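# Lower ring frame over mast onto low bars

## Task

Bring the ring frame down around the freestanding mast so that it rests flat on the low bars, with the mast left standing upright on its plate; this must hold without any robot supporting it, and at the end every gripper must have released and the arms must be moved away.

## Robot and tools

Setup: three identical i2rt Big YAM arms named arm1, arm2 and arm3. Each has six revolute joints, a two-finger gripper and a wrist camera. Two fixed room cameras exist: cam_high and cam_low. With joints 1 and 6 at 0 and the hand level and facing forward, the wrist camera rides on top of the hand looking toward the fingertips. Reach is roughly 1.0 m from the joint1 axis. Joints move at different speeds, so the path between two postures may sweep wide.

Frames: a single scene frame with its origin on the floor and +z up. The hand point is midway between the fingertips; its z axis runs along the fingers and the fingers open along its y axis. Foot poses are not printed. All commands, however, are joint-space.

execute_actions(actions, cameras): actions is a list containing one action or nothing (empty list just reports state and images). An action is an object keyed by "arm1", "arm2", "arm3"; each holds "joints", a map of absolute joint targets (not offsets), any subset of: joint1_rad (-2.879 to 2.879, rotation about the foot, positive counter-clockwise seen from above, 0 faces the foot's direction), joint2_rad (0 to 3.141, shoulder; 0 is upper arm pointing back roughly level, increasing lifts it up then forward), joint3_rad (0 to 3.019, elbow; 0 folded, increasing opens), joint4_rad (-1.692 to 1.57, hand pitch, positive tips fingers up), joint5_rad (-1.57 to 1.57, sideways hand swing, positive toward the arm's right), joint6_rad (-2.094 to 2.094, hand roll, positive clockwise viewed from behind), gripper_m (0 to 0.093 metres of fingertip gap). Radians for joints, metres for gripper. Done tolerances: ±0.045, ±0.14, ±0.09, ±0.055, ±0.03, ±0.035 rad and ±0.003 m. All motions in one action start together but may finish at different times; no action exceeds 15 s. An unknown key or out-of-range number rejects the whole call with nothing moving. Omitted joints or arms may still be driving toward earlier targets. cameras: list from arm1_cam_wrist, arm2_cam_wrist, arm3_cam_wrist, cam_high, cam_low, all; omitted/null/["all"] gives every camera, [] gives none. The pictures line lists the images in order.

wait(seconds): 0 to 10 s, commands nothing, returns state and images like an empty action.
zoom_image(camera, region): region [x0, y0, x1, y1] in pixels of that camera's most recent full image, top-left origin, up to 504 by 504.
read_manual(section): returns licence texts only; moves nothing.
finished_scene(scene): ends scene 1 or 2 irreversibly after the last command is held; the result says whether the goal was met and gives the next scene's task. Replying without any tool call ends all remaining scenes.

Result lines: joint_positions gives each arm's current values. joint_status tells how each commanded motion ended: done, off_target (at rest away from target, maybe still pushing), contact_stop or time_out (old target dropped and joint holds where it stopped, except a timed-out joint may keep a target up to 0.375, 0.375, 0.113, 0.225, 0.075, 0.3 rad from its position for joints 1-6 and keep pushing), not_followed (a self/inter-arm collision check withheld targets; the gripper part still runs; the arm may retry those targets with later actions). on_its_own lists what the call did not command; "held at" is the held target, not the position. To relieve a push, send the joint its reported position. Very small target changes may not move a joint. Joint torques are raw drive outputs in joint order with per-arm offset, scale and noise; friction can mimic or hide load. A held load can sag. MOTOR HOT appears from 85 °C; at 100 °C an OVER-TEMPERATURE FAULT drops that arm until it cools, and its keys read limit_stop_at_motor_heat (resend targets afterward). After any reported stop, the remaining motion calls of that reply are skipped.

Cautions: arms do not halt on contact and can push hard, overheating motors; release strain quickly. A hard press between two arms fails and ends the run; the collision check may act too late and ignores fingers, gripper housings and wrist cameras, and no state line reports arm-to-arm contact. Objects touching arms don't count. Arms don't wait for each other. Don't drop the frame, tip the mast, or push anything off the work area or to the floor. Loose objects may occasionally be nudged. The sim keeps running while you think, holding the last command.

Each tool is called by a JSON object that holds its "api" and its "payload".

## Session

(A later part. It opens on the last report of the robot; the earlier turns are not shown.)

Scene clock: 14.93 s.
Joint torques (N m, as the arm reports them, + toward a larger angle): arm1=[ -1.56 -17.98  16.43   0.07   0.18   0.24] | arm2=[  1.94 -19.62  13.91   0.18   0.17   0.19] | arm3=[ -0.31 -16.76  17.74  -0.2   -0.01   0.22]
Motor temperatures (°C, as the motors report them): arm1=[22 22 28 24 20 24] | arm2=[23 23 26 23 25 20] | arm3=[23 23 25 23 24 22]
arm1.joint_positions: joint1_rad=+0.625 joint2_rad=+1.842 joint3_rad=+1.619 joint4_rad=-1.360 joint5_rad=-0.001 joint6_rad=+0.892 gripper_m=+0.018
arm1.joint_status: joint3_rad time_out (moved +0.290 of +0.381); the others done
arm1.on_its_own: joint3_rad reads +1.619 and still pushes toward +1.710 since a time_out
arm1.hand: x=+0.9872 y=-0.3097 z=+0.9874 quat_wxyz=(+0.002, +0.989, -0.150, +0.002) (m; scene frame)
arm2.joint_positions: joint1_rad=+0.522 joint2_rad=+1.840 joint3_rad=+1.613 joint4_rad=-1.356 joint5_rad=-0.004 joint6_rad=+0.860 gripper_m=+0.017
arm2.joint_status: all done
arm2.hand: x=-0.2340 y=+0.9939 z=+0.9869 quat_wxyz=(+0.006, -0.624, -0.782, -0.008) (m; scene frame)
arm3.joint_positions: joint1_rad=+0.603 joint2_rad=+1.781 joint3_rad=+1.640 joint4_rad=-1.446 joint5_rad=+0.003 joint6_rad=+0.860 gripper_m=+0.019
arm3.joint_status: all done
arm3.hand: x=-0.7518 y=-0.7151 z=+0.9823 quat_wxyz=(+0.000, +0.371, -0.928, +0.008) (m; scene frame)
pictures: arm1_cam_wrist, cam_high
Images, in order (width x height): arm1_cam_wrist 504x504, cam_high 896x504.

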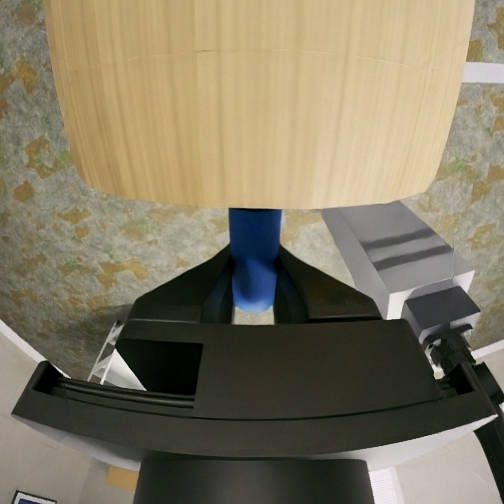

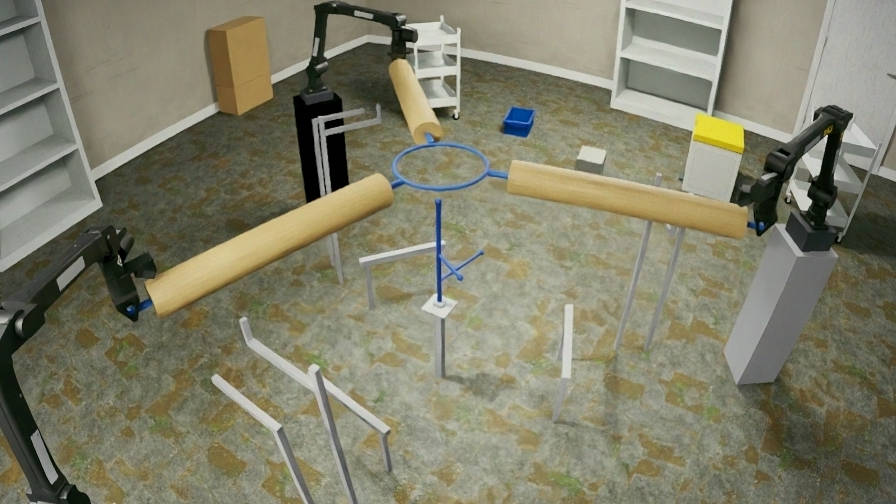

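{"api": "execute_actions", "payload": {"actions": [{"arm1":{"joints":{"joint2_rad":1.897,"joint3_rad":1.53,"joint4_rad":-1.118}},"arm2":{"joints":{"joint2_rad":1.888,"joint3_rad":1.52,"joint4_rad":-1.115}},"arm3":{"joints":{"joint2_rad":1.805,"joint3_rad":1.515,"joint4_rad":-1.193}}}], "cameras": ["cam_high"]}}

{"api": "execute_actions", "payload": {"actions": [{"arm1":{"joints":{"joint2_rad":2.034,"joint3_rad":1.445,"joint4_rad":-0.9}},"arm2":{"joints":{"joint2_rad":2.025,"joint3_rad":1.435,"joint4_rad":-0.898}},"arm3":{"joints":{"joint2_rad":1.925,"joint3_rad":1.40,"joint4_rad":-0.964}}}], "cameras": ["cam_high","cam_low"]}}

Scene clock: 16.37 s.
Joint torques (N m, as the arm reports them, + toward a larger angle): arm1=[ -1.3  -20.07  11.01   1.31   0.25   0.12] | arm2=[  1.45 -20.58   9.92   1.41   0.36   0.04] | arm3=[ -1.32 -17.31  11.77   1.29   0.35   0.01]
Motor temperatures (°C, as the motors report them): arm1=[22 22 28 24 20 24] | arm2=[23 23 26 23 25 20] | arm3=[23 23 25 23 24 22]
arm1.joint_positions: joint1_rad=+0.628 joint2_rad=+1.934 joint3_rad=+1.502 joint4_rad=-1.141 joint5_rad=-0.003 joint6_rad=+0.901 gripper_m=+0.018
arm1.joint_status: all done
arm1.hand: x=+0.9813 y=-0.3164 z=+0.8949 quat_wxyz=(+0.006, +0.988, -0.153, +0.000) (m; scene frame)
arm2.joint_positions: joint1_rad=+0.529 joint2_rad=+1.934 joint3_rad=+1.484 joint4_rad=-1.135 joint5_rad=-0.009 joint6_rad=+0.871 gripper_m=+0.017
arm2.joint_status: all done
arm2.hand: x=-0.2280 y=+0.9971 z=+0.8898 quat_wxyz=(+0.007, -0.625, -0.780, -0.010) (m; scene frame)
arm3.joint_positions: joint1_rad=+0.615 joint2_rad=+1.842 joint3_rad=+1.493 joint4_rad=-1.217 joint5_rad=-0.004 joint6_rad=+0.879 gripper_m=+0.019
arm3.joint_status: all done
arm3.hand: x=-0.7601 y=-0.7081 z=+0.8960 quat_wxyz=(+0.000, +0.368, -0.930, -0.003) (m; scene frame)
pictures: cam_high
Images, in order (width x height): cam_high 896x504.

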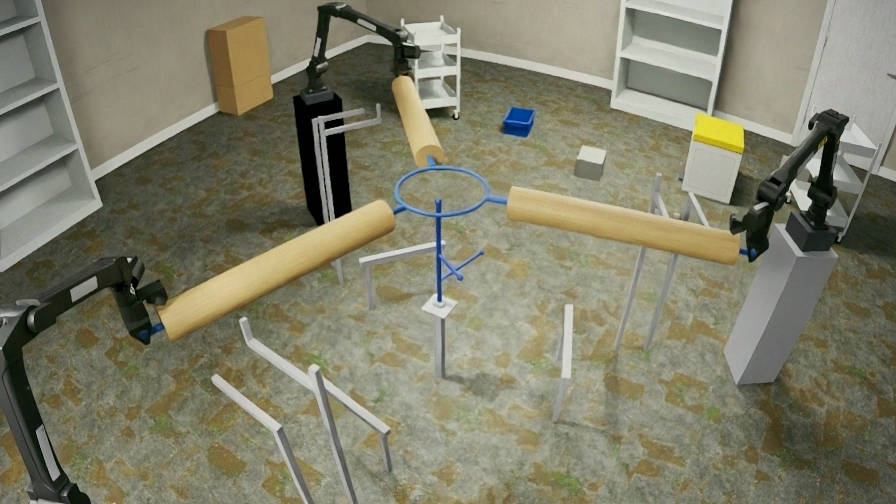

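Scene clock: 17.47 s.
Joint torques (N m, as the arm reports them, + toward a larger angle): arm1=[ -1.93 -20.83   9.62   1.     0.2    0.15] | arm2=[  1.55 -21.75   8.61   1.14   0.39   0.05] | arm3=[ -1.41 -17.79  10.58   0.95   0.38   0.  ]
Motor temperatures (°C, as the motors report them): arm1=[22 22 28 24 20 24] | arm2=[23 23 26 23 25 20] | arm3=[23 23 25 23 24 22]
arm1.joint_positions: joint1_rad=+0.626 joint2_rad=+2.082 joint3_rad=+1.418 joint4_rad=-0.918 joint5_rad=-0.001 joint6_rad=+0.901 gripper_m=+0.018
arm1.joint_status: all done
arm1.hand: x=+0.9812 y=-0.3157 z=+0.7869 quat_wxyz=(+0.002, +0.988, -0.153, +0.002) (m; scene frame)
arm2.joint_positions: joint1_rad=+0.530 joint2_rad=+2.077 joint3_rad=+1.405 joint4_rad=-0.912 joint5_rad=-0.010 joint6_rad=+0.872 gripper_m=+0.017
arm2.joint_status: all done
arm2.hand: x=-0.2266 y=+0.9990 z=+0.7863 quat_wxyz=(+0.007, -0.625, -0.780, -0.011) (m; scene frame)
arm3.joint_positions: joint1_rad=+0.616 joint2_rad=+1.966 joint3_rad=+1.380 joint4_rad=-0.981 joint5_rad=-0.004 joint6_rad=+0.880 gripper_m=+0.019
arm3.joint_status: all done
arm3.hand: x=-0.7606 y=-0.7075 z=+0.7917 quat_wxyz=(+0.000, +0.368, -0.930, -0.002) (m; scene frame)
pictures: cam_high, cam_low
Images, in order (width x height): cam_high 896x504, cam_low 896x504.

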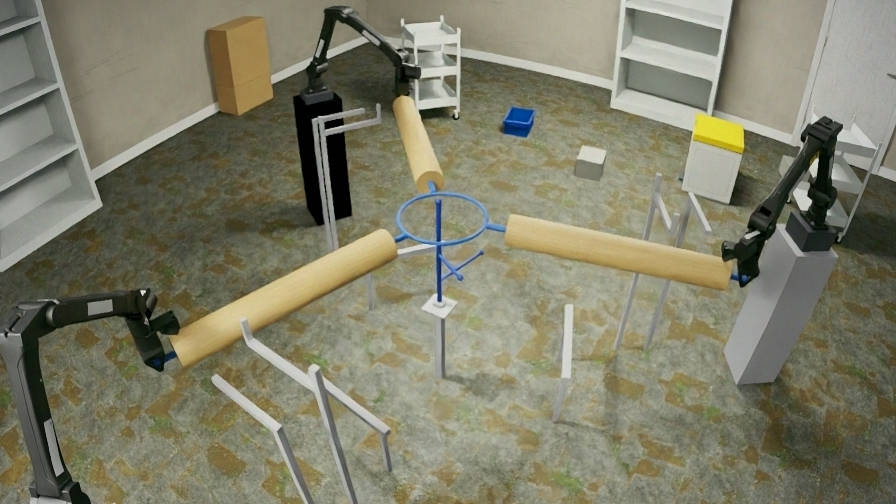

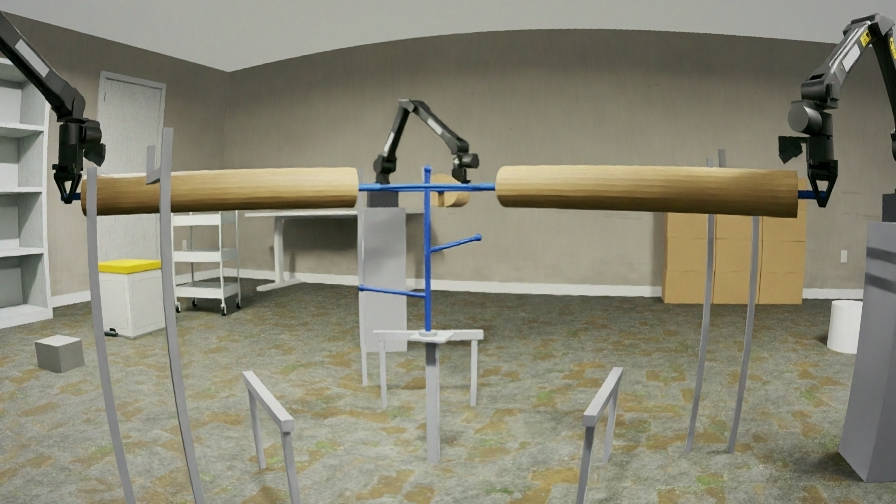

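{"api": "execute_actions", "payload": {"actions": [{"arm1":{"joints":{"joint2_rad":2.18,"joint3_rad":1.43,"joint4_rad":-0.735}},"arm2":{"joints":{"joint2_rad":2.172,"joint3_rad":1.425,"joint4_rad":-0.735}},"arm3":{"joints":{"joint2_rad":2.075,"joint3_rad":1.36,"joint4_rad":-0.78}}}], "cameras": []}}

{"api": "execute_actions", "payload": {"actions": [{"arm1":{"joints":{"joint1_rad":0.568,"joint6_rad":0.84,"joint2_rad":2.05,"joint3_rad":1.175,"joint4_rad":-0.6}},"arm2":{"joints":{"joint1_rad":0.668,"joint6_rad":1.02,"joint2_rad":2.195,"joint3_rad":1.505,"joint4_rad":-0.775}},"arm3":{"joints":{"joint1_rad":0.535,"joint6_rad":0.795,"joint2_rad":2.19,"joint3_rad":1.645,"joint4_rad":-0.92}}}], "cameras": ["cam_high","cam_low"]}}

Scene clock: 19.07 s.
Joint torques (N m, as the arm reports them, + toward a larger angle): arm1=[ -2.5  -21.43   8.73   1.14   0.14   0.04] | arm2=[  2.07 -22.99   7.49   1.27   0.4   -0.05] | arm3=[ -1.36 -18.71   9.34   0.77   0.26  -0.06]
Motor temperatures (°C, as the motors report them): arm1=[22 22 28 24 20 24] | arm2=[23 23 26 23 25 20] | arm3=[23 23 25 23 24 22]
arm1.joint_positions: joint1_rad=+0.628 joint2_rad=+2.223 joint3_rad=+1.406 joint4_rad=-0.758 joint5_rad=-0.001 joint6_rad=+0.909 gripper_m=+0.018
arm1.joint_status: all done
arm1.hand: x=+0.9804 y=-0.3184 z=+0.7064 quat_wxyz=(+0.004, +0.988, -0.156, +0.000) (m; scene frame)
arm2.joint_positions: joint1_rad=+0.532 joint2_rad=+2.223 joint3_rad=+1.397 joint4_rad=-0.751 joint5_rad=-0.010 joint6_rad=+0.879 gripper_m=+0.017
arm2.joint_status: all done
arm2.hand: x=-0.2231 y=+0.9997 z=+0.7047 quat_wxyz=(+0.004, -0.627, -0.779, -0.012) (m; scene frame)
arm3.joint_positions: joint1_rad=+0.620 joint2_rad=+2.119 joint3_rad=+1.344 joint4_rad=-0.795 joint5_rad=-0.003 joint6_rad=+0.888 gripper_m=+0.019
arm3.joint_status: all done
arm3.hand: x=-0.7621 y=-0.7065 z=+0.7006 quat_wxyz=(+0.000, +0.367, -0.930, -0.001) (m; scene frame)
pictures: none
No camera images: the call's "cameras" was empty. Leave "cameras" out to get every camera's image.

Scene clock: 20.17 s.
Joint torques (N m, as the arm reports them, + toward a larger angle): arm1=[ -1.95 -20.06   7.42   1.1    0.26  -0.07] | arm2=[  1.4  -22.07  10.13   0.6    0.16  -0.04] | arm3=[ -0.28 -19.55  13.67   0.2    0.41  -0.14]
Motor temperatures (°C, as the motors report them): arm1=[22 22 28 24 20 24] | arm2=[23 24 26 23 25 20] | arm3=[23 24 25 23 24 22]
arm1.joint_positions: joint1_rad=+0.576 joint2_rad=+2.109 joint3_rad=+1.153 joint4_rad=-0.624 joint5_rad=-0.004 joint6_rad=+0.857 gripper_m=+0.018
arm1.joint_status: all done
arm1.hand: x=+1.0280 y=-0.2556 z=+0.7026 quat_wxyz=(+0.004, +0.988, -0.156, +0.003) (m; scene frame)
arm2.joint_positions: joint1_rad=+0.678 joint2_rad=+2.223 joint3_rad=+1.451 joint4_rad=-0.776 joint5_rad=-0.003 joint6_rad=+1.024 gripper_m=+0.017
arm2.joint_status: all done
arm2.hand: x=-0.1710 y=+1.0669 z=+0.7202 quat_wxyz=(-0.010, -0.627, -0.779, -0.012) (m; scene frame)
arm3.joint_positions: joint1_rad=+0.539 joint2_rad=+2.213 joint3_rad=+1.588 joint4_rad=-0.919 joint5_rad=-0.005 joint6_rad=+0.809 gripper_m=+0.019
arm3.joint_status: all done
arm3.hand: x=-0.7174 y=-0.6366 z=+0.7190 quat_wxyz=(-0.004, +0.366, -0.931, -0.013) (m; scene frame)
pictures: cam_high, cam_low
Images, in order (width x height): cam_high 896x504, cam_low 896x504.

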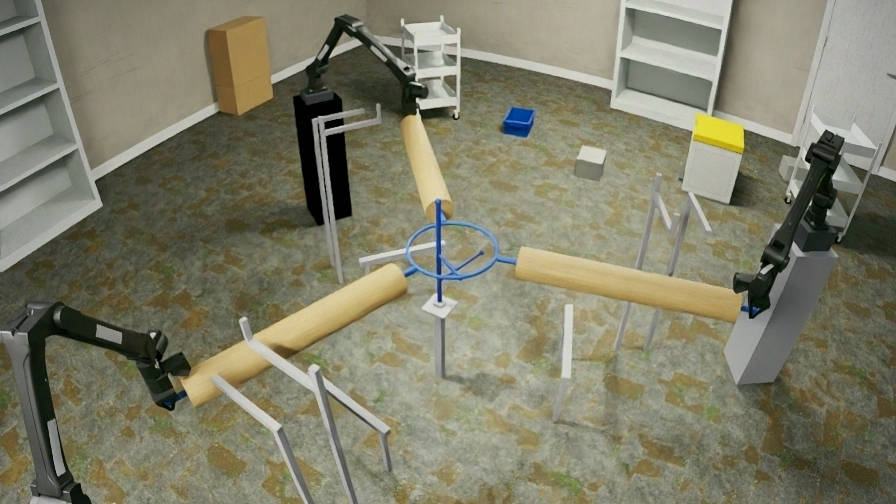

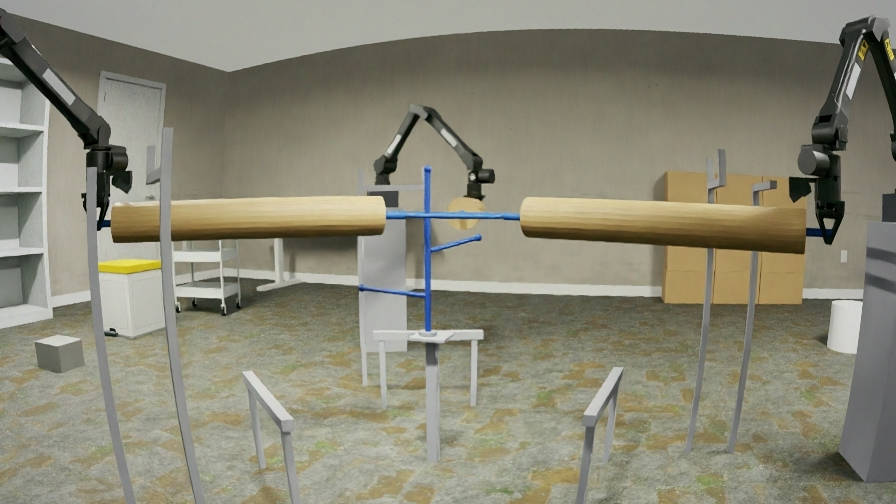

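{"api": "execute_actions", "payload": {"actions": [{"arm1":{"joints":{"joint1_rad":0.58,"joint6_rad":0.858,"joint2_rad":2.245,"joint3_rad":1.27,"joint4_rad":-0.495}},"arm2":{"joints":{"joint1_rad":0.645,"joint6_rad":0.99,"joint2_rad":2.34,"joint3_rad":1.51,"joint4_rad":-0.64}},"arm3":{"joints":{"joint1_rad":0.548,"joint6_rad":0.815,"joint2_rad":2.30,"joint3_rad":1.56,"joint4_rad":-0.757}}}], "cameras": ["cam_high","cam_low"]}}

Scene clock: 21.53 s.
Joint torques (N m, as the arm reports them, + toward a larger angle): arm1=[ -1.83 -19.23   9.49   0.87   0.13   0.1 ] | arm2=[  1.6  -23.73   8.45   0.95   0.23  -0.01] | arm3=[ -1.15 -21.32   9.12   0.62   0.19  -0.04]
Motor temperatures (°C, as the motors report them): arm1=[22 22 28 24 20 24] | arm2=[23 24 26 23 25 20] | arm3=[23 24 25 23 24 22]
arm1.joint_positions: joint1_rad=+0.580 joint2_rad=+2.278 joint3_rad=+1.213 joint4_rad=-0.507 joint5_rad=-0.001 joint6_rad=+0.861 gripper_m=+0.018
arm1.joint_status: all done
arm1.hand: x=+1.0178 y=-0.2641 z=+0.6341 quat_wxyz=(+0.005, +0.988, -0.157, -0.002) (m; scene frame)
arm2.joint_positions: joint1_rad=+0.645 joint2_rad=+2.388 joint3_rad=+1.463 joint4_rad=-0.650 joint5_rad=-0.006 joint6_rad=+0.995 gripper_m=+0.017
arm2.joint_status: all done
arm2.hand: x=-0.1870 y=+1.0542 z=+0.6315 quat_wxyz=(+0.002, -0.628, -0.778, -0.009) (m; scene frame)
arm3.joint_positions: joint1_rad=+0.555 joint2_rad=+2.341 joint3_rad=+1.545 joint4_rad=-0.769 joint5_rad=+0.000 joint6_rad=+0.822 gripper_m=+0.019
arm3.joint_status: all done
arm3.hand: x=-0.7263 y=-0.6531 z=+0.6311 quat_wxyz=(-0.002, +0.367, -0.930, -0.002) (m; scene frame)
pictures: cam_high, cam_low
Images, in order (width x height): cam_high 896x504, cam_low 896x504.

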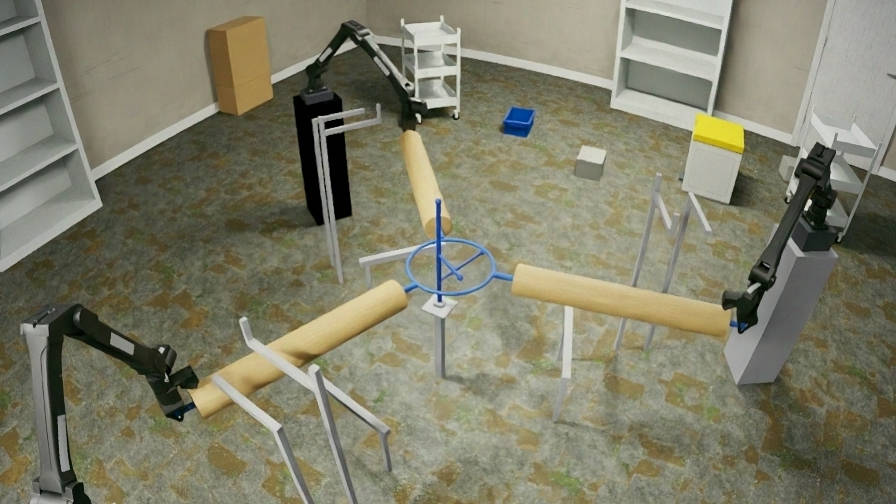

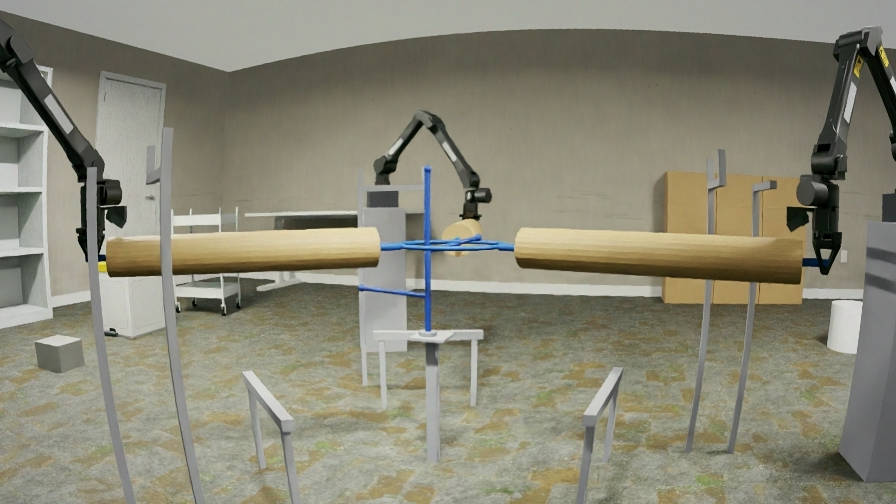

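{"api": "execute_actions", "payload": {"actions": [{"arm1":{"joints":{"joint2_rad":2.415,"joint3_rad":1.33,"joint4_rad":-0.39}},"arm2":{"joints":{"joint2_rad":2.49,"joint3_rad":1.57,"joint4_rad":-0.552}},"arm3":{"joints":{"joint2_rad":2.44,"joint3_rad":1.63,"joint4_rad":-0.66}}}], "cameras": ["cam_low"]}}

Scene clock: 23.20 s.
Joint torques (N m, as the arm reports them, + toward a larger angle): arm1=[ -2.06 -19.6    8.12   1.03   0.1    0.06] | arm2=[  2.39 -23.62   7.88   1.2    0.18  -0.03] | arm3=[ -1.12 -20.82  11.57   0.51   0.24  -0.02]
Motor temperatures (°C, as the motors report them): arm1=[22 22 28 24 20 24] | arm2=[23 24 26 23 25 20] | arm3=[23 24 25 23 24 22]
arm1.joint_positions: joint1_rad=+0.582 joint2_rad=+2.447 joint3_rad=+1.277 joint4_rad=-0.406 joint5_rad=+0.000 joint6_rad=+0.864 gripper_m=+0.018
arm1.joint_status: all done
arm1.hand: x=+1.0182 y=-0.2653 z=+0.5628 quat_wxyz=(+0.004, +0.988, -0.157, +0.000) (m; scene frame)
arm2.joint_positions: joint1_rad=+0.642 joint2_rad=+2.533 joint3_rad=+1.526 joint4_rad=-0.567 joint5_rad=-0.004 joint6_rad=+0.993 gripper_m=+0.017
arm2.joint_status: all done
arm2.hand: x=-0.1862 y=+1.0527 z=+0.5646 quat_wxyz=(+0.002, -0.629, -0.777, -0.009) (m; scene frame)
arm3.joint_positions: joint1_rad=+0.555 joint2_rad=+2.476 joint3_rad=+1.576 joint4_rad=-0.666 joint5_rad=-0.002 joint6_rad=+0.821 gripper_m=+0.019
arm3.joint_status: all done
arm3.hand: x=-0.7261 y=-0.6557 z=+0.5608 quat_wxyz=(-0.001, +0.367, -0.930, -0.002) (m; scene frame)
pictures: cam_low
Images, in order (width x height): cam_low 896x504.

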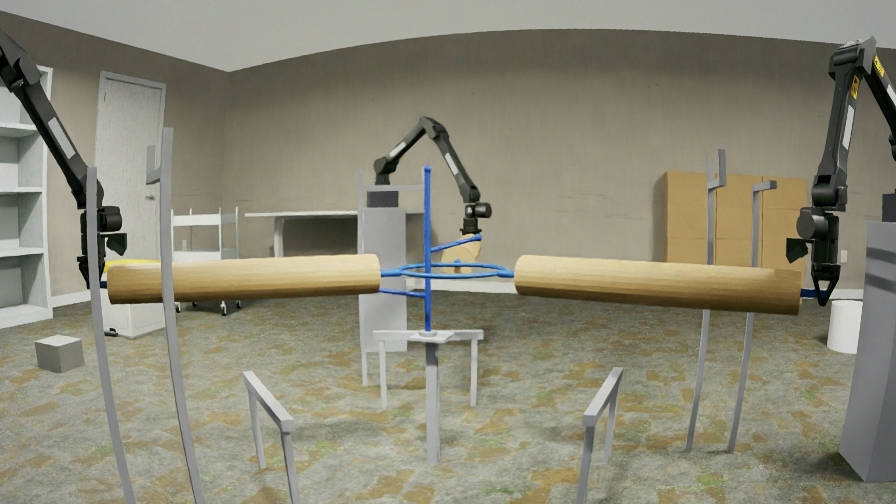

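{"api": "execute_actions", "payload": {"actions": [{"arm1":{"joints":{"joint1_rad":0.55,"joint6_rad":0.83,"joint2_rad":2.505,"joint3_rad":1.615,"joint4_rad":-0.595}},"arm2":{"joints":{"joint1_rad":0.549,"joint6_rad":0.895,"joint2_rad":2.40,"joint3_rad":1.34,"joint4_rad":-0.412}},"arm3":{"joints":{"joint1_rad":0.684,"joint6_rad":0.955,"joint2_rad":2.39,"joint3_rad":1.52,"joint4_rad":-0.615}}}], "cameras": []}}

{"api": "execute_actions", "payload": {"actions": [{"arm1":{"joints":{"joint1_rad":0.527,"joint6_rad":0.805,"joint2_rad":2.64,"joint3_rad":1.97,"joint4_rad":-0.805}},"arm2":{"joints":{"joint1_rad":0.424,"joint6_rad":0.77,"joint2_rad":2.355,"joint3_rad":1.165,"joint4_rad":-0.29}},"arm3":{"joints":{"joint1_rad":0.825,"joint6_rad":1.097,"joint2_rad":2.37,"joint3_rad":1.48,"joint4_rad":-0.59}}}], "cameras": ["cam_high","cam_low"]}}

Scene clock: 24.50 s.
Joint torques (N m, as the arm reports them, + toward a larger angle): arm1=[ -2.29 -21.55   9.07   0.71   0.18  -0.01] | arm2=[  2.42 -22.63   5.14   1.37   0.26  -0.12] | arm3=[ -1.74 -21.24   7.63   0.96   0.16  -0.22]
Motor temperatures (°C, as the motors report them): arm1=[22 22 28 24 20 24] | arm2=[23 24 26 23 25 20] | arm3=[23 24 25 23 24 22]
arm1.joint_positions: joint1_rad=+0.558 joint2_rad=+2.522 joint3_rad=+1.571 joint4_rad=-0.605 joint5_rad=-0.001 joint6_rad=+0.846 gripper_m=+0.018
arm1.joint_status: all done
arm1.hand: x=+0.9334 y=-0.3008 z=+0.5788 quat_wxyz=(+0.011, +0.987, -0.160, -0.008) (m; scene frame)
arm2.joint_positions: joint1_rad=+0.549 joint2_rad=+2.453 joint3_rad=+1.318 joint4_rad=-0.431 joint5_rad=-0.006 joint6_rad=+0.907 gripper_m=+0.017
arm2.joint_status: all done
arm2.hand: x=-0.2565 y=+1.0286 z=+0.5678 quat_wxyz=(-0.002, -0.631, -0.775, -0.011) (m; scene frame)
arm3.joint_positions: joint1_rad=+0.701 joint2_rad=+2.432 joint3_rad=+1.510 joint4_rad=-0.632 joint5_rad=+0.000 joint6_rad=+0.977 gripper_m=+0.019
arm3.joint_status: all done
arm3.hand: x=-0.8116 y=-0.6738 z=+0.5705 quat_wxyz=(-0.003, +0.363, -0.932, -0.008) (m; scene frame)
pictures: none
No camera images: the call's "cameras" was empty. Leave "cameras" out to get every camera's image.

Scene clock: 25.63 s.
Joint torques (N m, as the arm reports them, + toward a larger angle): arm1=[ -1.26 -23.13  12.     0.48   0.23   0.05] | arm2=[  1.84 -20.36   4.35   1.4    0.24  -0.1 ] | arm3=[ -0.6  -20.88   8.02   0.84   0.01  -0.14]
Motor temperatures (°C, as the motors report them): arm1=[22 23 28 24 20 24] | arm2=[23 24 26 23 25 20] | arm3=[23 24 25 23 24 22]
arm1.joint_positions: joint1_rad=+0.531 joint2_rad=+2.656 joint3_rad=+1.905 joint4_rad=-0.806 joint5_rad=-0.003 joint6_rad=+0.811 gripper_m=+0.018
arm1.joint_status: all done
arm1.hand: x=+0.8586 y=-0.3227 z=+0.5821 quat_wxyz=(+0.011, +0.988, -0.156, -0.007) (m; scene frame)
arm2.joint_positions: joint1_rad=+0.423 joint2_rad=+2.402 joint3_rad=+1.141 joint4_rad=-0.310 joint5_rad=-0.006 joint6_rad=+0.779 gripper_m=+0.017
arm2.joint_status: all done
arm2.hand: x=-0.3358 y=+1.0024 z=+0.5663 quat_wxyz=(+0.000, -0.631, -0.776, -0.010) (m; scene frame)
arm3.joint_positions: joint1_rad=+0.835 joint2_rad=+2.412 joint3_rad=+1.463 joint4_rad=-0.604 joint5_rad=+0.005 joint6_rad=+1.109 gripper_m=+0.019
arm3.joint_status: all done
arm3.hand: x=-0.8844 y=-0.7021 z=+0.5706 quat_wxyz=(-0.004, +0.364, -0.931, -0.009) (m; scene frame)
pictures: cam_high, cam_low
Images, in order (width x height): cam_high 896x504, cam_low 896x504.

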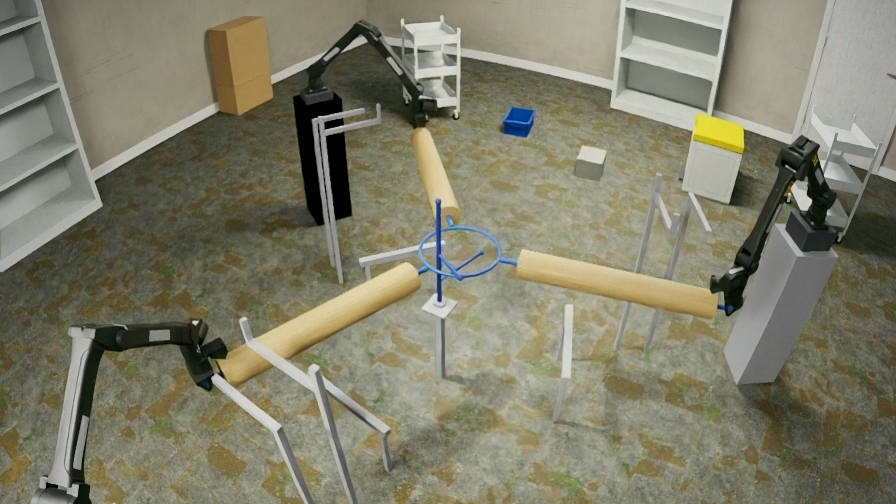

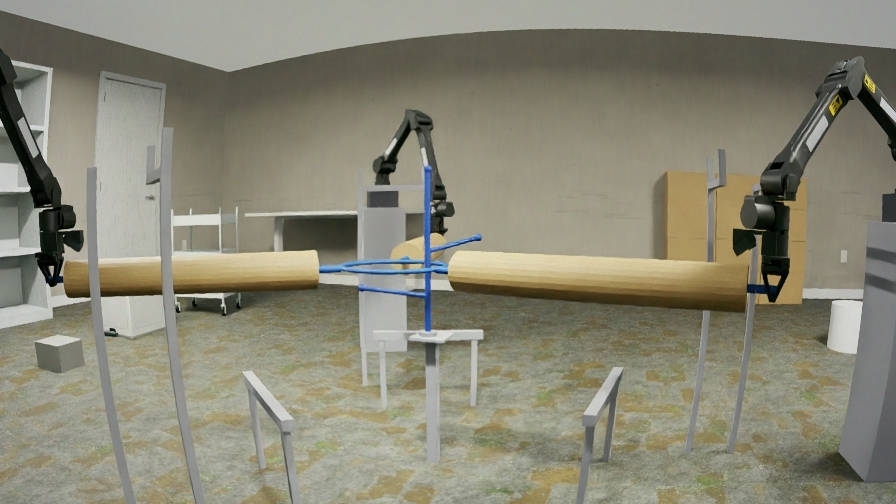

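{"api": "execute_actions", "payload": {"actions": [{"arm1":{"joints":{"joint2_rad":2.79,"joint3_rad":2.06,"joint4_rad":-0.745}},"arm2":{"joints":{"joint2_rad":2.53,"joint3_rad":1.26,"joint4_rad":-0.21}},"arm3":{"joints":{"joint2_rad":2.53,"joint3_rad":1.57,"joint4_rad":-0.52}}}], "cameras": ["cam_high","cam_low"]}}

Scene clock: 26.93 s.
Joint torques (N m, as the arm reports them, + toward a larger angle): arm1=[ -1.64 -24.67  11.32   0.64   0.09   0.06] | arm2=[  1.78 -20.09   3.87   1.33   0.24  -0.06] | arm3=[  0.42 -19.82   9.89   0.42   0.05   0.03]
Motor temperatures (°C, as the motors report them): arm1=[22 23 28 24 20 24] | arm2=[23 24 26 23 25 20] | arm3=[23 24 25 23 24 22]
arm1.joint_positions: joint1_rad=+0.532 joint2_rad=+2.825 joint3_rad=+1.999 joint4_rad=-0.752 joint5_rad=+0.000 joint6_rad=+0.815 gripper_m=+0.018
arm1.joint_status: all done
arm1.hand: x=+0.8682 y=-0.3184 z=+0.4981 quat_wxyz=(+0.003, +0.988, -0.157, +0.001) (m; scene frame)
arm2.joint_positions: joint1_rad=+0.424 joint2_rad=+2.566 joint3_rad=+1.233 joint4_rad=-0.229 joint5_rad=-0.006 joint6_rad=+0.777 gripper_m=+0.017
arm2.joint_status: all done
arm2.hand: x=-0.3309 y=+1.0010 z=+0.5028 quat_wxyz=(-0.004, -0.630, -0.777, -0.010) (m; scene frame)
arm3.joint_positions: joint1_rad=+0.819 joint2_rad=+2.567 joint3_rad=+1.522 joint4_rad=-0.525 joint5_rad=+0.003 joint6_rad=+1.091 gripper_m=+0.019
arm3.joint_status: all done
arm3.hand: x=-0.8736 y=-0.7066 z=+0.4981 quat_wxyz=(-0.003, +0.365, -0.931, -0.001) (m; scene frame)
pictures: cam_high, cam_low
Images, in order (width x height): cam_high 896x504, cam_low 896x504.

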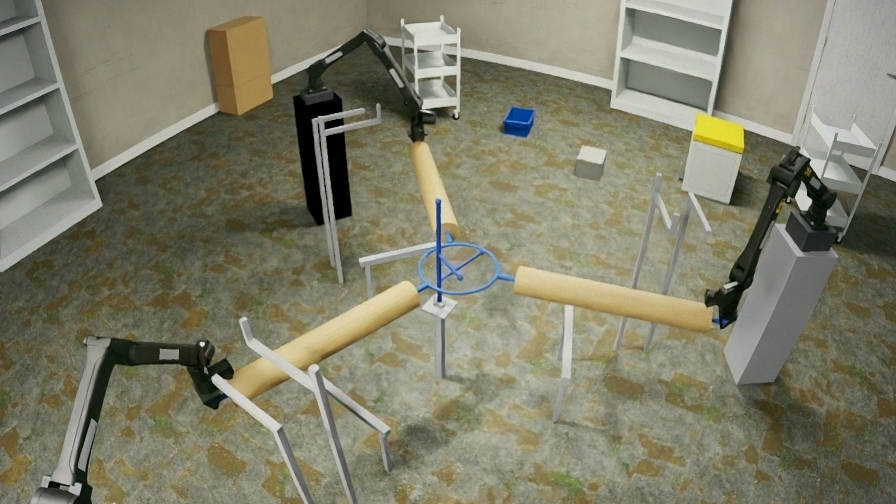

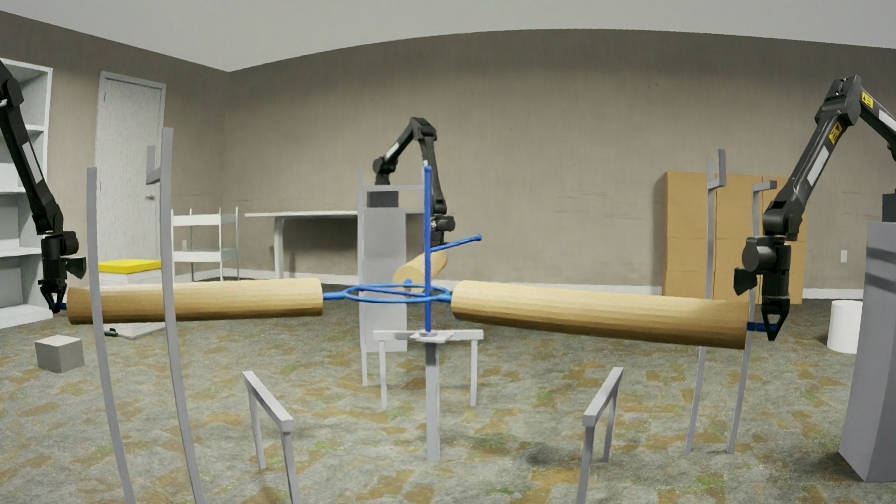

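{"api": "execute_actions", "payload": {"actions": [{"arm1":{"joints":{"joint2_rad":2.93,"joint3_rad":2.195,"joint4_rad":-0.735}},"arm2":{"joints":{"joint2_rad":2.68,"joint3_rad":1.35,"joint4_rad":-0.165}},"arm3":{"joints":{"joint2_rad":2.665,"joint3_rad":1.655,"joint4_rad":-0.472}}}], "cameras": ["cam_low"]}}

Scene clock: 28.30 s.
Joint torques (N m, as the arm reports them, + toward a larger angle): arm1=[ -1.91 -24.64  11.75   0.72   0.08   0.04] | arm2=[  1.63 -20.18   3.14   1.24   0.23  -0.06] | arm3=[ -0.48 -19.94   9.25   0.52   0.06  -0.04]
Motor temperatures (°C, as the motors report them): arm1=[22 23 28 24 20 24] | arm2=[23 24 26 23 25 20] | arm3=[23 24 25 23 24 22]
arm1.joint_positions: joint1_rad=+0.530 joint2_rad=+2.957 joint3_rad=+2.127 joint4_rad=-0.745 joint5_rad=+0.001 joint6_rad=+0.815 gripper_m=+0.018
arm1.joint_status: all done
arm1.hand: x=+0.8642 y=-0.3194 z=+0.4468 quat_wxyz=(+0.004, +0.987, -0.159, -0.001) (m; scene frame)
arm2.joint_positions: joint1_rad=+0.424 joint2_rad=+2.712 joint3_rad=+1.328 joint4_rad=-0.181 joint5_rad=-0.006 joint6_rad=+0.779 gripper_m=+0.017
arm2.joint_status: all done
arm2.hand: x=-0.3318 y=+1.0028 z=+0.4457 quat_wxyz=(-0.003, -0.630, -0.776, -0.010) (m; scene frame)
arm3.joint_positions: joint1_rad=+0.825 joint2_rad=+2.694 joint3_rad=+1.610 joint4_rad=-0.482 joint5_rad=+0.002 joint6_rad=+1.099 gripper_m=+0.019
arm3.joint_status: all done
arm3.hand: x=-0.8777 y=-0.7043 z=+0.4444 quat_wxyz=(-0.002, +0.364, -0.931, -0.002) (m; scene frame)
pictures: cam_low
Images, in order (width x height): cam_low 896x504.

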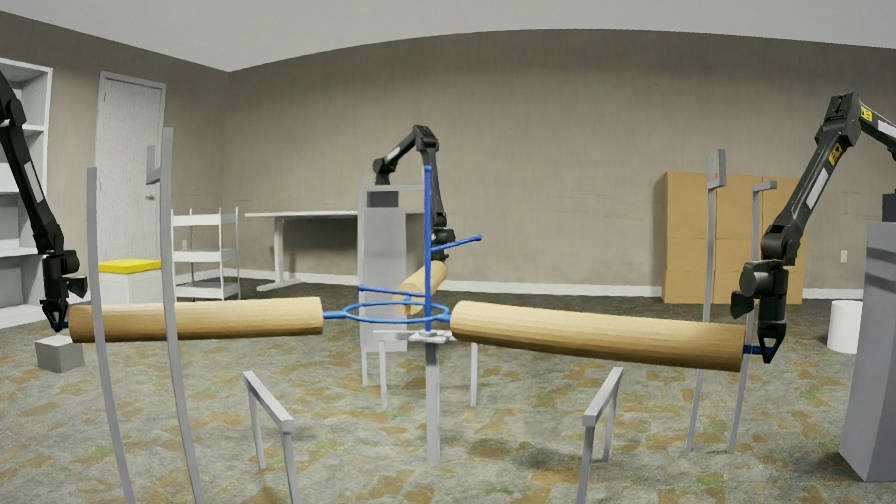

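{"api": "execute_actions", "payload": {"actions": [{"arm1":{"joints":{"joint6_rad":0.755,"joint2_rad":2.785,"joint3_rad":1.785,"joint4_rad":-0.495}},"arm2":{"joints":{"joint1_rad":0.385,"joint6_rad":0.685,"joint2_rad":2.70,"joint3_rad":1.405,"joint4_rad":-0.225}},"arm3":{"joints":{"joint1_rad":0.679,"joint6_rad":0.89,"joint2_rad":2.60,"joint3_rad":1.405,"joint4_rad":-0.315}}}], "cameras": []}}

{"api": "execute_actions", "payload": {"actions": [{"arm1":{"joints":{"joint6_rad":0.705,"joint2_rad":2.705,"joint3_rad":1.505,"joint4_rad":-0.295}},"arm2":{"joints":{"joint1_rad":0.353,"joint6_rad":0.605,"joint2_rad":2.715,"joint3_rad":1.46,"joint4_rad":-0.268}},"arm3":{"joints":{"joint1_rad":0.504,"joint6_rad":0.675,"joint2_rad":2.565,"joint3_rad":1.25,"joint4_rad":-0.192}}}], "cameras": ["cam_high","cam_low"]}}

Scene clock: 29.77 s.
Joint torques (N m, as the arm reports them, + toward a larger angle): arm1=[ -2.01 -25.21   5.26   0.67   0.04   0.08] | arm2=[  1.16 -19.87   3.45   0.45   0.28  -0.12] | arm3=[ -0.69 -19.05   4.96   0.78   0.31  -0.13]
Motor temperatures (°C, as the motors report them): arm1=[22 23 28 24 20 24] | arm2=[23 24 26 23 25 20] | arm3=[23 24 25 23 24 22]
arm1.joint_positions: joint1_rad=+0.529 joint2_rad=+2.855 joint3_rad=+1.779 joint4_rad=-0.505 joint5_rad=+0.001 joint6_rad=+0.765 gripper_m=+0.018
arm1.joint_status: all done
arm1.hand: x=+0.9345 y=-0.2811 z=+0.4306 quat_wxyz=(+0.002, +0.991, -0.134, +0.001) (m; scene frame)
arm2.joint_positions: joint1_rad=+0.394 joint2_rad=+2.727 joint3_rad=+1.384 joint4_rad=-0.222 joint5_rad=-0.007 joint6_rad=+0.697 gripper_m=+0.017
arm2.joint_status: all done
arm2.hand: x=-0.3259 y=+0.9816 z=+0.4430 quat_wxyz=(-0.003, -0.610, -0.792, -0.011) (m; scene frame)
arm3.joint_positions: joint1_rad=+0.681 joint2_rad=+2.637 joint3_rad=+1.393 joint4_rad=-0.327 joint5_rad=-0.004 joint6_rad=+0.902 gripper_m=+0.019
arm3.joint_status: all done
arm3.hand: x=-0.7901 y=-0.7508 z=+0.4417 quat_wxyz=(+0.001, +0.389, -0.921, -0.001) (m; scene frame)
pictures: none
No camera images: the call's "cameras" was empty. Leave "cameras" out to get every camera's image.

Scene clock: 30.90 s.
Joint torques (N m, as the arm reports them, + toward a larger angle): arm1=[ -1.13 -22.59   3.99   0.95  -0.06  -0.01] | arm2=[  1.38 -20.19   3.62   0.38   0.3   -0.11] | arm3=[ -0.39 -17.33   3.81   0.9    0.37  -0.01]
Motor temperatures (°C, as the motors report them): arm1=[22 23 28 24 20 24] | arm2=[23 24 25 23 25 20] | arm3=[23 24 25 23 24 22]
arm1.joint_positions: joint1_rad=+0.529 joint2_rad=+2.769 joint3_rad=+1.492 joint4_rad=-0.307 joint5_rad=+0.004 joint6_rad=+0.717 gripper_m=+0.018
arm1.joint_status: all done
arm1.hand: x=+1.0018 y=-0.2441 z=+0.4333 quat_wxyz=(+0.000, +0.994, -0.110, +0.002) (m; scene frame)
arm2.joint_positions: joint1_rad=+0.360 joint2_rad=+2.738 joint3_rad=+1.442 joint4_rad=-0.263 joint5_rad=-0.008 joint6_rad=+0.616 gripper_m=+0.017
arm2.joint_status: all done
arm2.hand: x=-0.3198 y=+0.9566 z=+0.4430 quat_wxyz=(-0.006, -0.591, -0.807, -0.011) (m; scene frame)
arm3.joint_positions: joint1_rad=+0.504 joint2_rad=+2.600 joint3_rad=+1.238 joint4_rad=-0.210 joint5_rad=-0.006 joint6_rad=+0.678 gripper_m=+0.019
arm3.joint_status: all done
arm3.hand: x=-0.7027 y=-0.7959 z=+0.4431 quat_wxyz=(+0.002, +0.410, -0.912, -0.001) (m; scene frame)
pictures: cam_high, cam_low
Images, in order (width x height): cam_high 896x504, cam_low 896x504.

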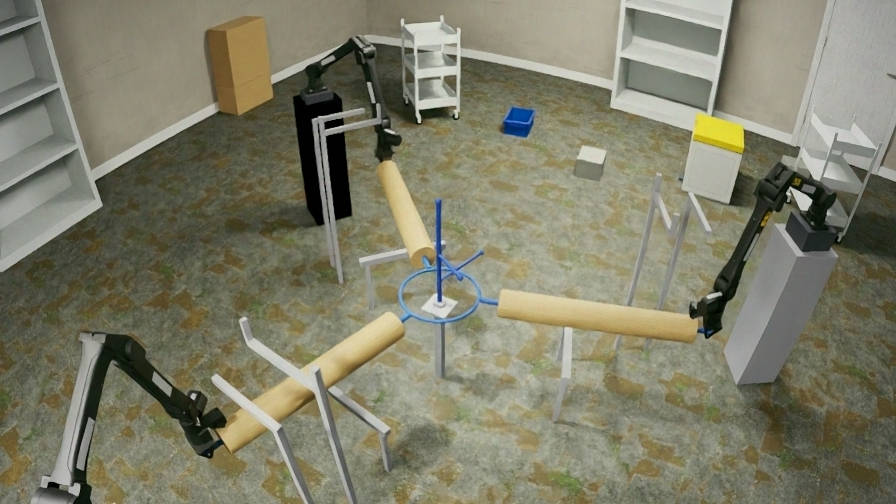

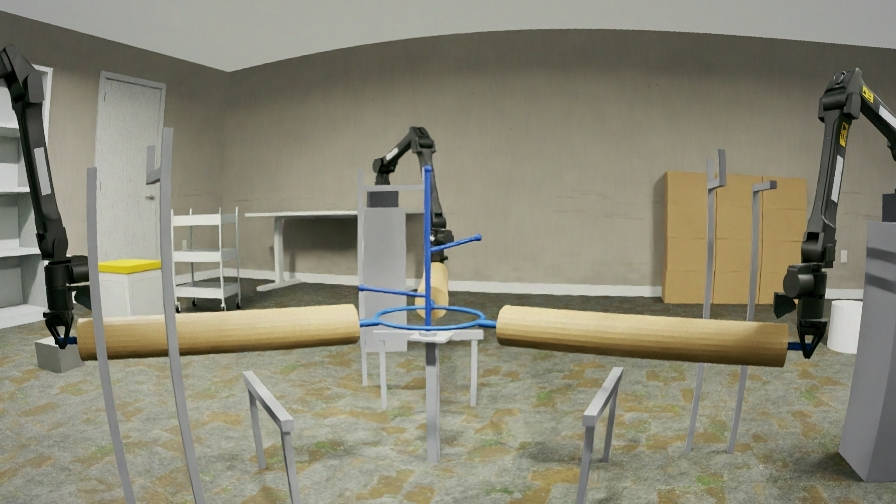

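{"api": "execute_actions", "payload": {"actions": [{"arm1":{"joints":{"joint2_rad":2.895,"joint3_rad":1.675,"joint4_rad":-0.27}},"arm2":{"joints":{"joint2_rad":2.887,"joint3_rad":1.61,"joint4_rad":-0.235}},"arm3":{"joints":{"joint2_rad":2.76,"joint3_rad":1.41,"joint4_rad":-0.145}}}], "cameras": []}}

{"api": "execute_actions", "payload": {"actions": [{"arm1":{"joints":{"joint2_rad":3.0,"joint3_rad":1.78}},"arm2":{"joints":{"joint2_rad":2.99,"joint3_rad":1.715}},"arm3":{"joints":{"joint2_rad":2.862,"joint3_rad":1.50,"joint4_rad":-0.135}}}], "cameras": ["cam_high","cam_low"]}}

Scene clock: 32.13 s.
Joint torques (N m, as the arm reports them, + toward a larger angle): arm1=[ -0.87 -20.89   6.04   0.94  -0.04   0.06] | arm2=[  1.08 -21.     3.34   0.91   0.2   -0.1 ] | arm3=[ -0.96 -17.91   4.9    0.35   0.34  -0.12]
Motor temperatures (°C, as the motors report them): arm1=[22 23 28 24 20 24] | arm2=[23 24 25 23 25 20] | arm3=[23 24 24 23 24 22]
arm1.joint_positions: joint1_rad=+0.523 joint2_rad=+2.926 joint3_rad=+1.632 joint4_rad=-0.284 joint5_rad=+0.004 joint6_rad=+0.714 gripper_m=+0.018
arm1.joint_status: all done
arm1.hand: x=+0.9980 y=-0.2431 z=+0.3713 quat_wxyz=(+0.002, +0.994, -0.112, +0.000) (m; scene frame)
arm2.joint_positions: joint1_rad=+0.360 joint2_rad=+2.918 joint3_rad=+1.593 joint4_rad=-0.242 joint5_rad=-0.005 joint6_rad=+0.616 gripper_m=+0.017
arm2.joint_status: all done
arm2.hand: x=-0.3224 y=+0.9590 z=+0.3715 quat_wxyz=(-0.002, -0.591, -0.806, -0.010) (m; scene frame)
arm3.joint_positions: joint1_rad=+0.512 joint2_rad=+2.796 joint3_rad=+1.382 joint4_rad=-0.154 joint5_rad=-0.004 joint6_rad=+0.689 gripper_m=+0.019
arm3.joint_status: all done
arm3.hand: x=-0.7059 y=-0.7942 z=+0.3670 quat_wxyz=(+0.000, +0.409, -0.913, -0.002) (m; scene frame)
pictures: none
No camera images: the call's "cameras" was empty. Leave "cameras" out to get every camera's image.

Scene clock: 32.90 s.
Joint torques (N m, as the arm reports them, + toward a larger angle): arm1=[ -1.72 -19.02   7.16   1.09   0.12   0.05] | arm2=[  1.52 -19.73   4.47   0.86   0.31  -0.1 ] | arm3=[ -0.69 -16.55   6.45   1.22   0.56  -0.16]
Motor temperatures (°C, as the motors report them): arm1=[22 23 28 24 20 24] | arm2=[23 24 25 23 25 20] | arm3=[23 24 24 23 24 22]
arm1.joint_positions: joint1_rad=+0.526 joint2_rad=+3.016 joint3_rad=+1.727 joint4_rad=-0.288 joint5_rad=+0.001 joint6_rad=+0.714 gripper_m=+0.018
arm1.joint_status: all done
arm1.hand: x=+0.9967 y=-0.2464 z=+0.3376 quat_wxyz=(+0.003, +0.994, -0.110, +0.000) (m; scene frame)
arm2.joint_positions: joint1_rad=+0.361 joint2_rad=+3.006 joint3_rad=+1.684 joint4_rad=-0.243 joint5_rad=-0.008 joint6_rad=+0.616 gripper_m=+0.017
arm2.joint_status: all done
arm2.hand: x=-0.3202 y=+0.9592 z=+0.3381 quat_wxyz=(-0.003, -0.591, -0.807, -0.011) (m; scene frame)
arm3.joint_positions: joint1_rad=+0.516 joint2_rad=+2.869 joint3_rad=+1.453 joint4_rad=-0.159 joint5_rad=-0.009 joint6_rad=+0.691 gripper_m=+0.019
arm3.joint_status: all done
arm3.hand: x=-0.7083 y=-0.7931 z=+0.3389 quat_wxyz=(+0.004, +0.409, -0.912, +0.000) (m; scene frame)
pictures: cam_high, cam_low
Images, in order (width x height): cam_high 896x504, cam_low 896x504.

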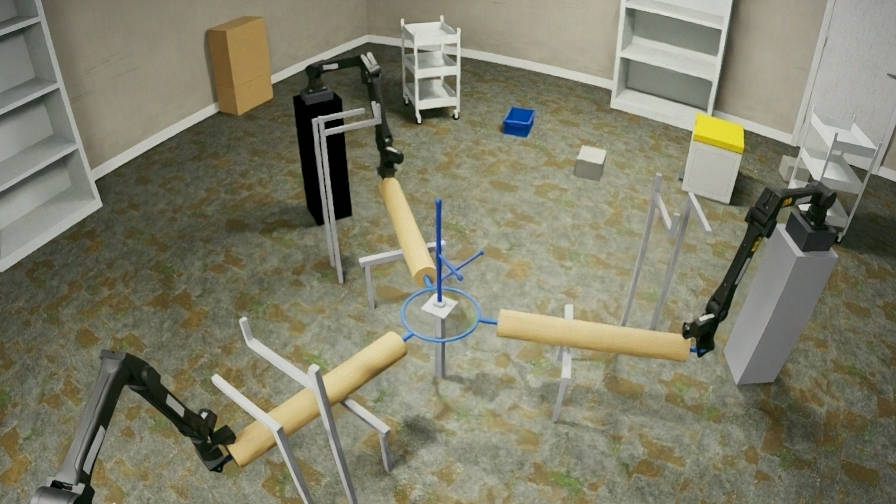

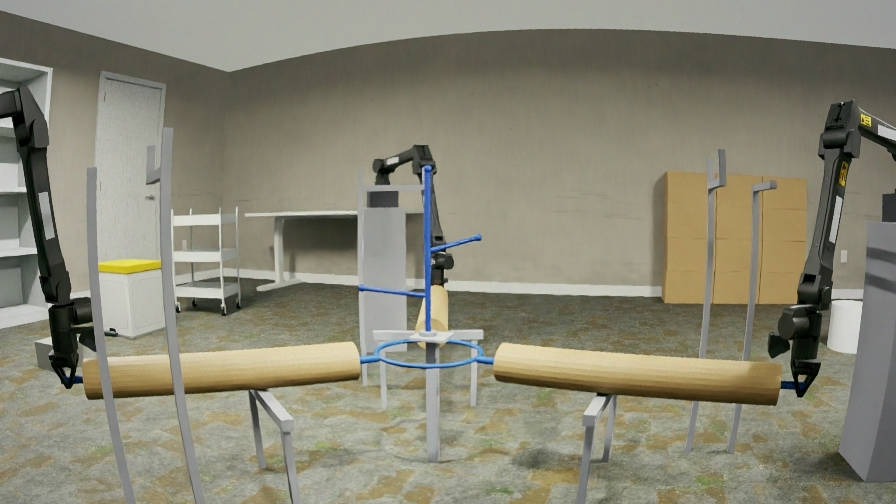

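Appears landed at 0.338. Small push to confirm.

{"api": "execute_actions", "payload": {"actions": [{"arm1":{"joints":{"joint2_rad":3.025,"joint3_rad":1.77}},"arm2":{"joints":{"joint2_rad":3.015,"joint3_rad":1.715}},"arm3":{"joints":{"joint2_rad":2.885,"joint3_rad":1.49,"joint4_rad":-0.15}}}], "cameras": []}}

Scene clock: 33.43 s.
Joint torques (N m, as the arm reports them, + toward a larger angle): arm1=[ -1.67 -17.9    6.35   1.     0.1    0.04] | arm2=[  1.5  -17.45   4.47   0.9    0.29  -0.1 ] | arm3=[ -0.95 -15.63   5.61   0.47   0.58  -0.14]
Motor temperatures (°C, as the motors report them): arm1=[22 23 28 24 20 24] | arm2=[23 24 25 23 25 20] | arm3=[23 24 24 23 24 22]
arm1.joint_positions: joint1_rad=+0.526 joint2_rad=+3.017 joint3_rad=+1.727 joint4_rad=-0.288 joint5_rad=+0.001 joint6_rad=+0.714 gripper_m=+0.018
arm1.joint_status: all done
arm1.hand: x=+0.9973 y=-0.2460 z=+0.3371 quat_wxyz=(+0.003, +0.994, -0.110, +0.000) (m; scene frame)
arm2.joint_positions: joint1_rad=+0.361 joint2_rad=+3.006 joint3_rad=+1.684 joint4_rad=-0.243 joint5_rad=-0.008 joint6_rad=+0.616 gripper_m=+0.017
arm2.joint_status: all done
arm2.hand: x=-0.3202 y=+0.9592 z=+0.3381 quat_wxyz=(-0.003, -0.591, -0.807, -0.011) (m; scene frame)
arm3.joint_positions: joint1_rad=+0.516 joint2_rad=+2.869 joint3_rad=+1.453 joint4_rad=-0.159 joint5_rad=-0.009 joint6_rad=+0.691 gripper_m=+0.019
arm3.joint_status: all done
arm3.hand: x=-0.7083 y=-0.7933 z=+0.3388 quat_wxyz=(+0.004, +0.409, -0.912, +0.000) (m; scene frame)
pictures: none
No camera images: the call's "cameras" was empty. Leave "cameras" out to get every camera's image.


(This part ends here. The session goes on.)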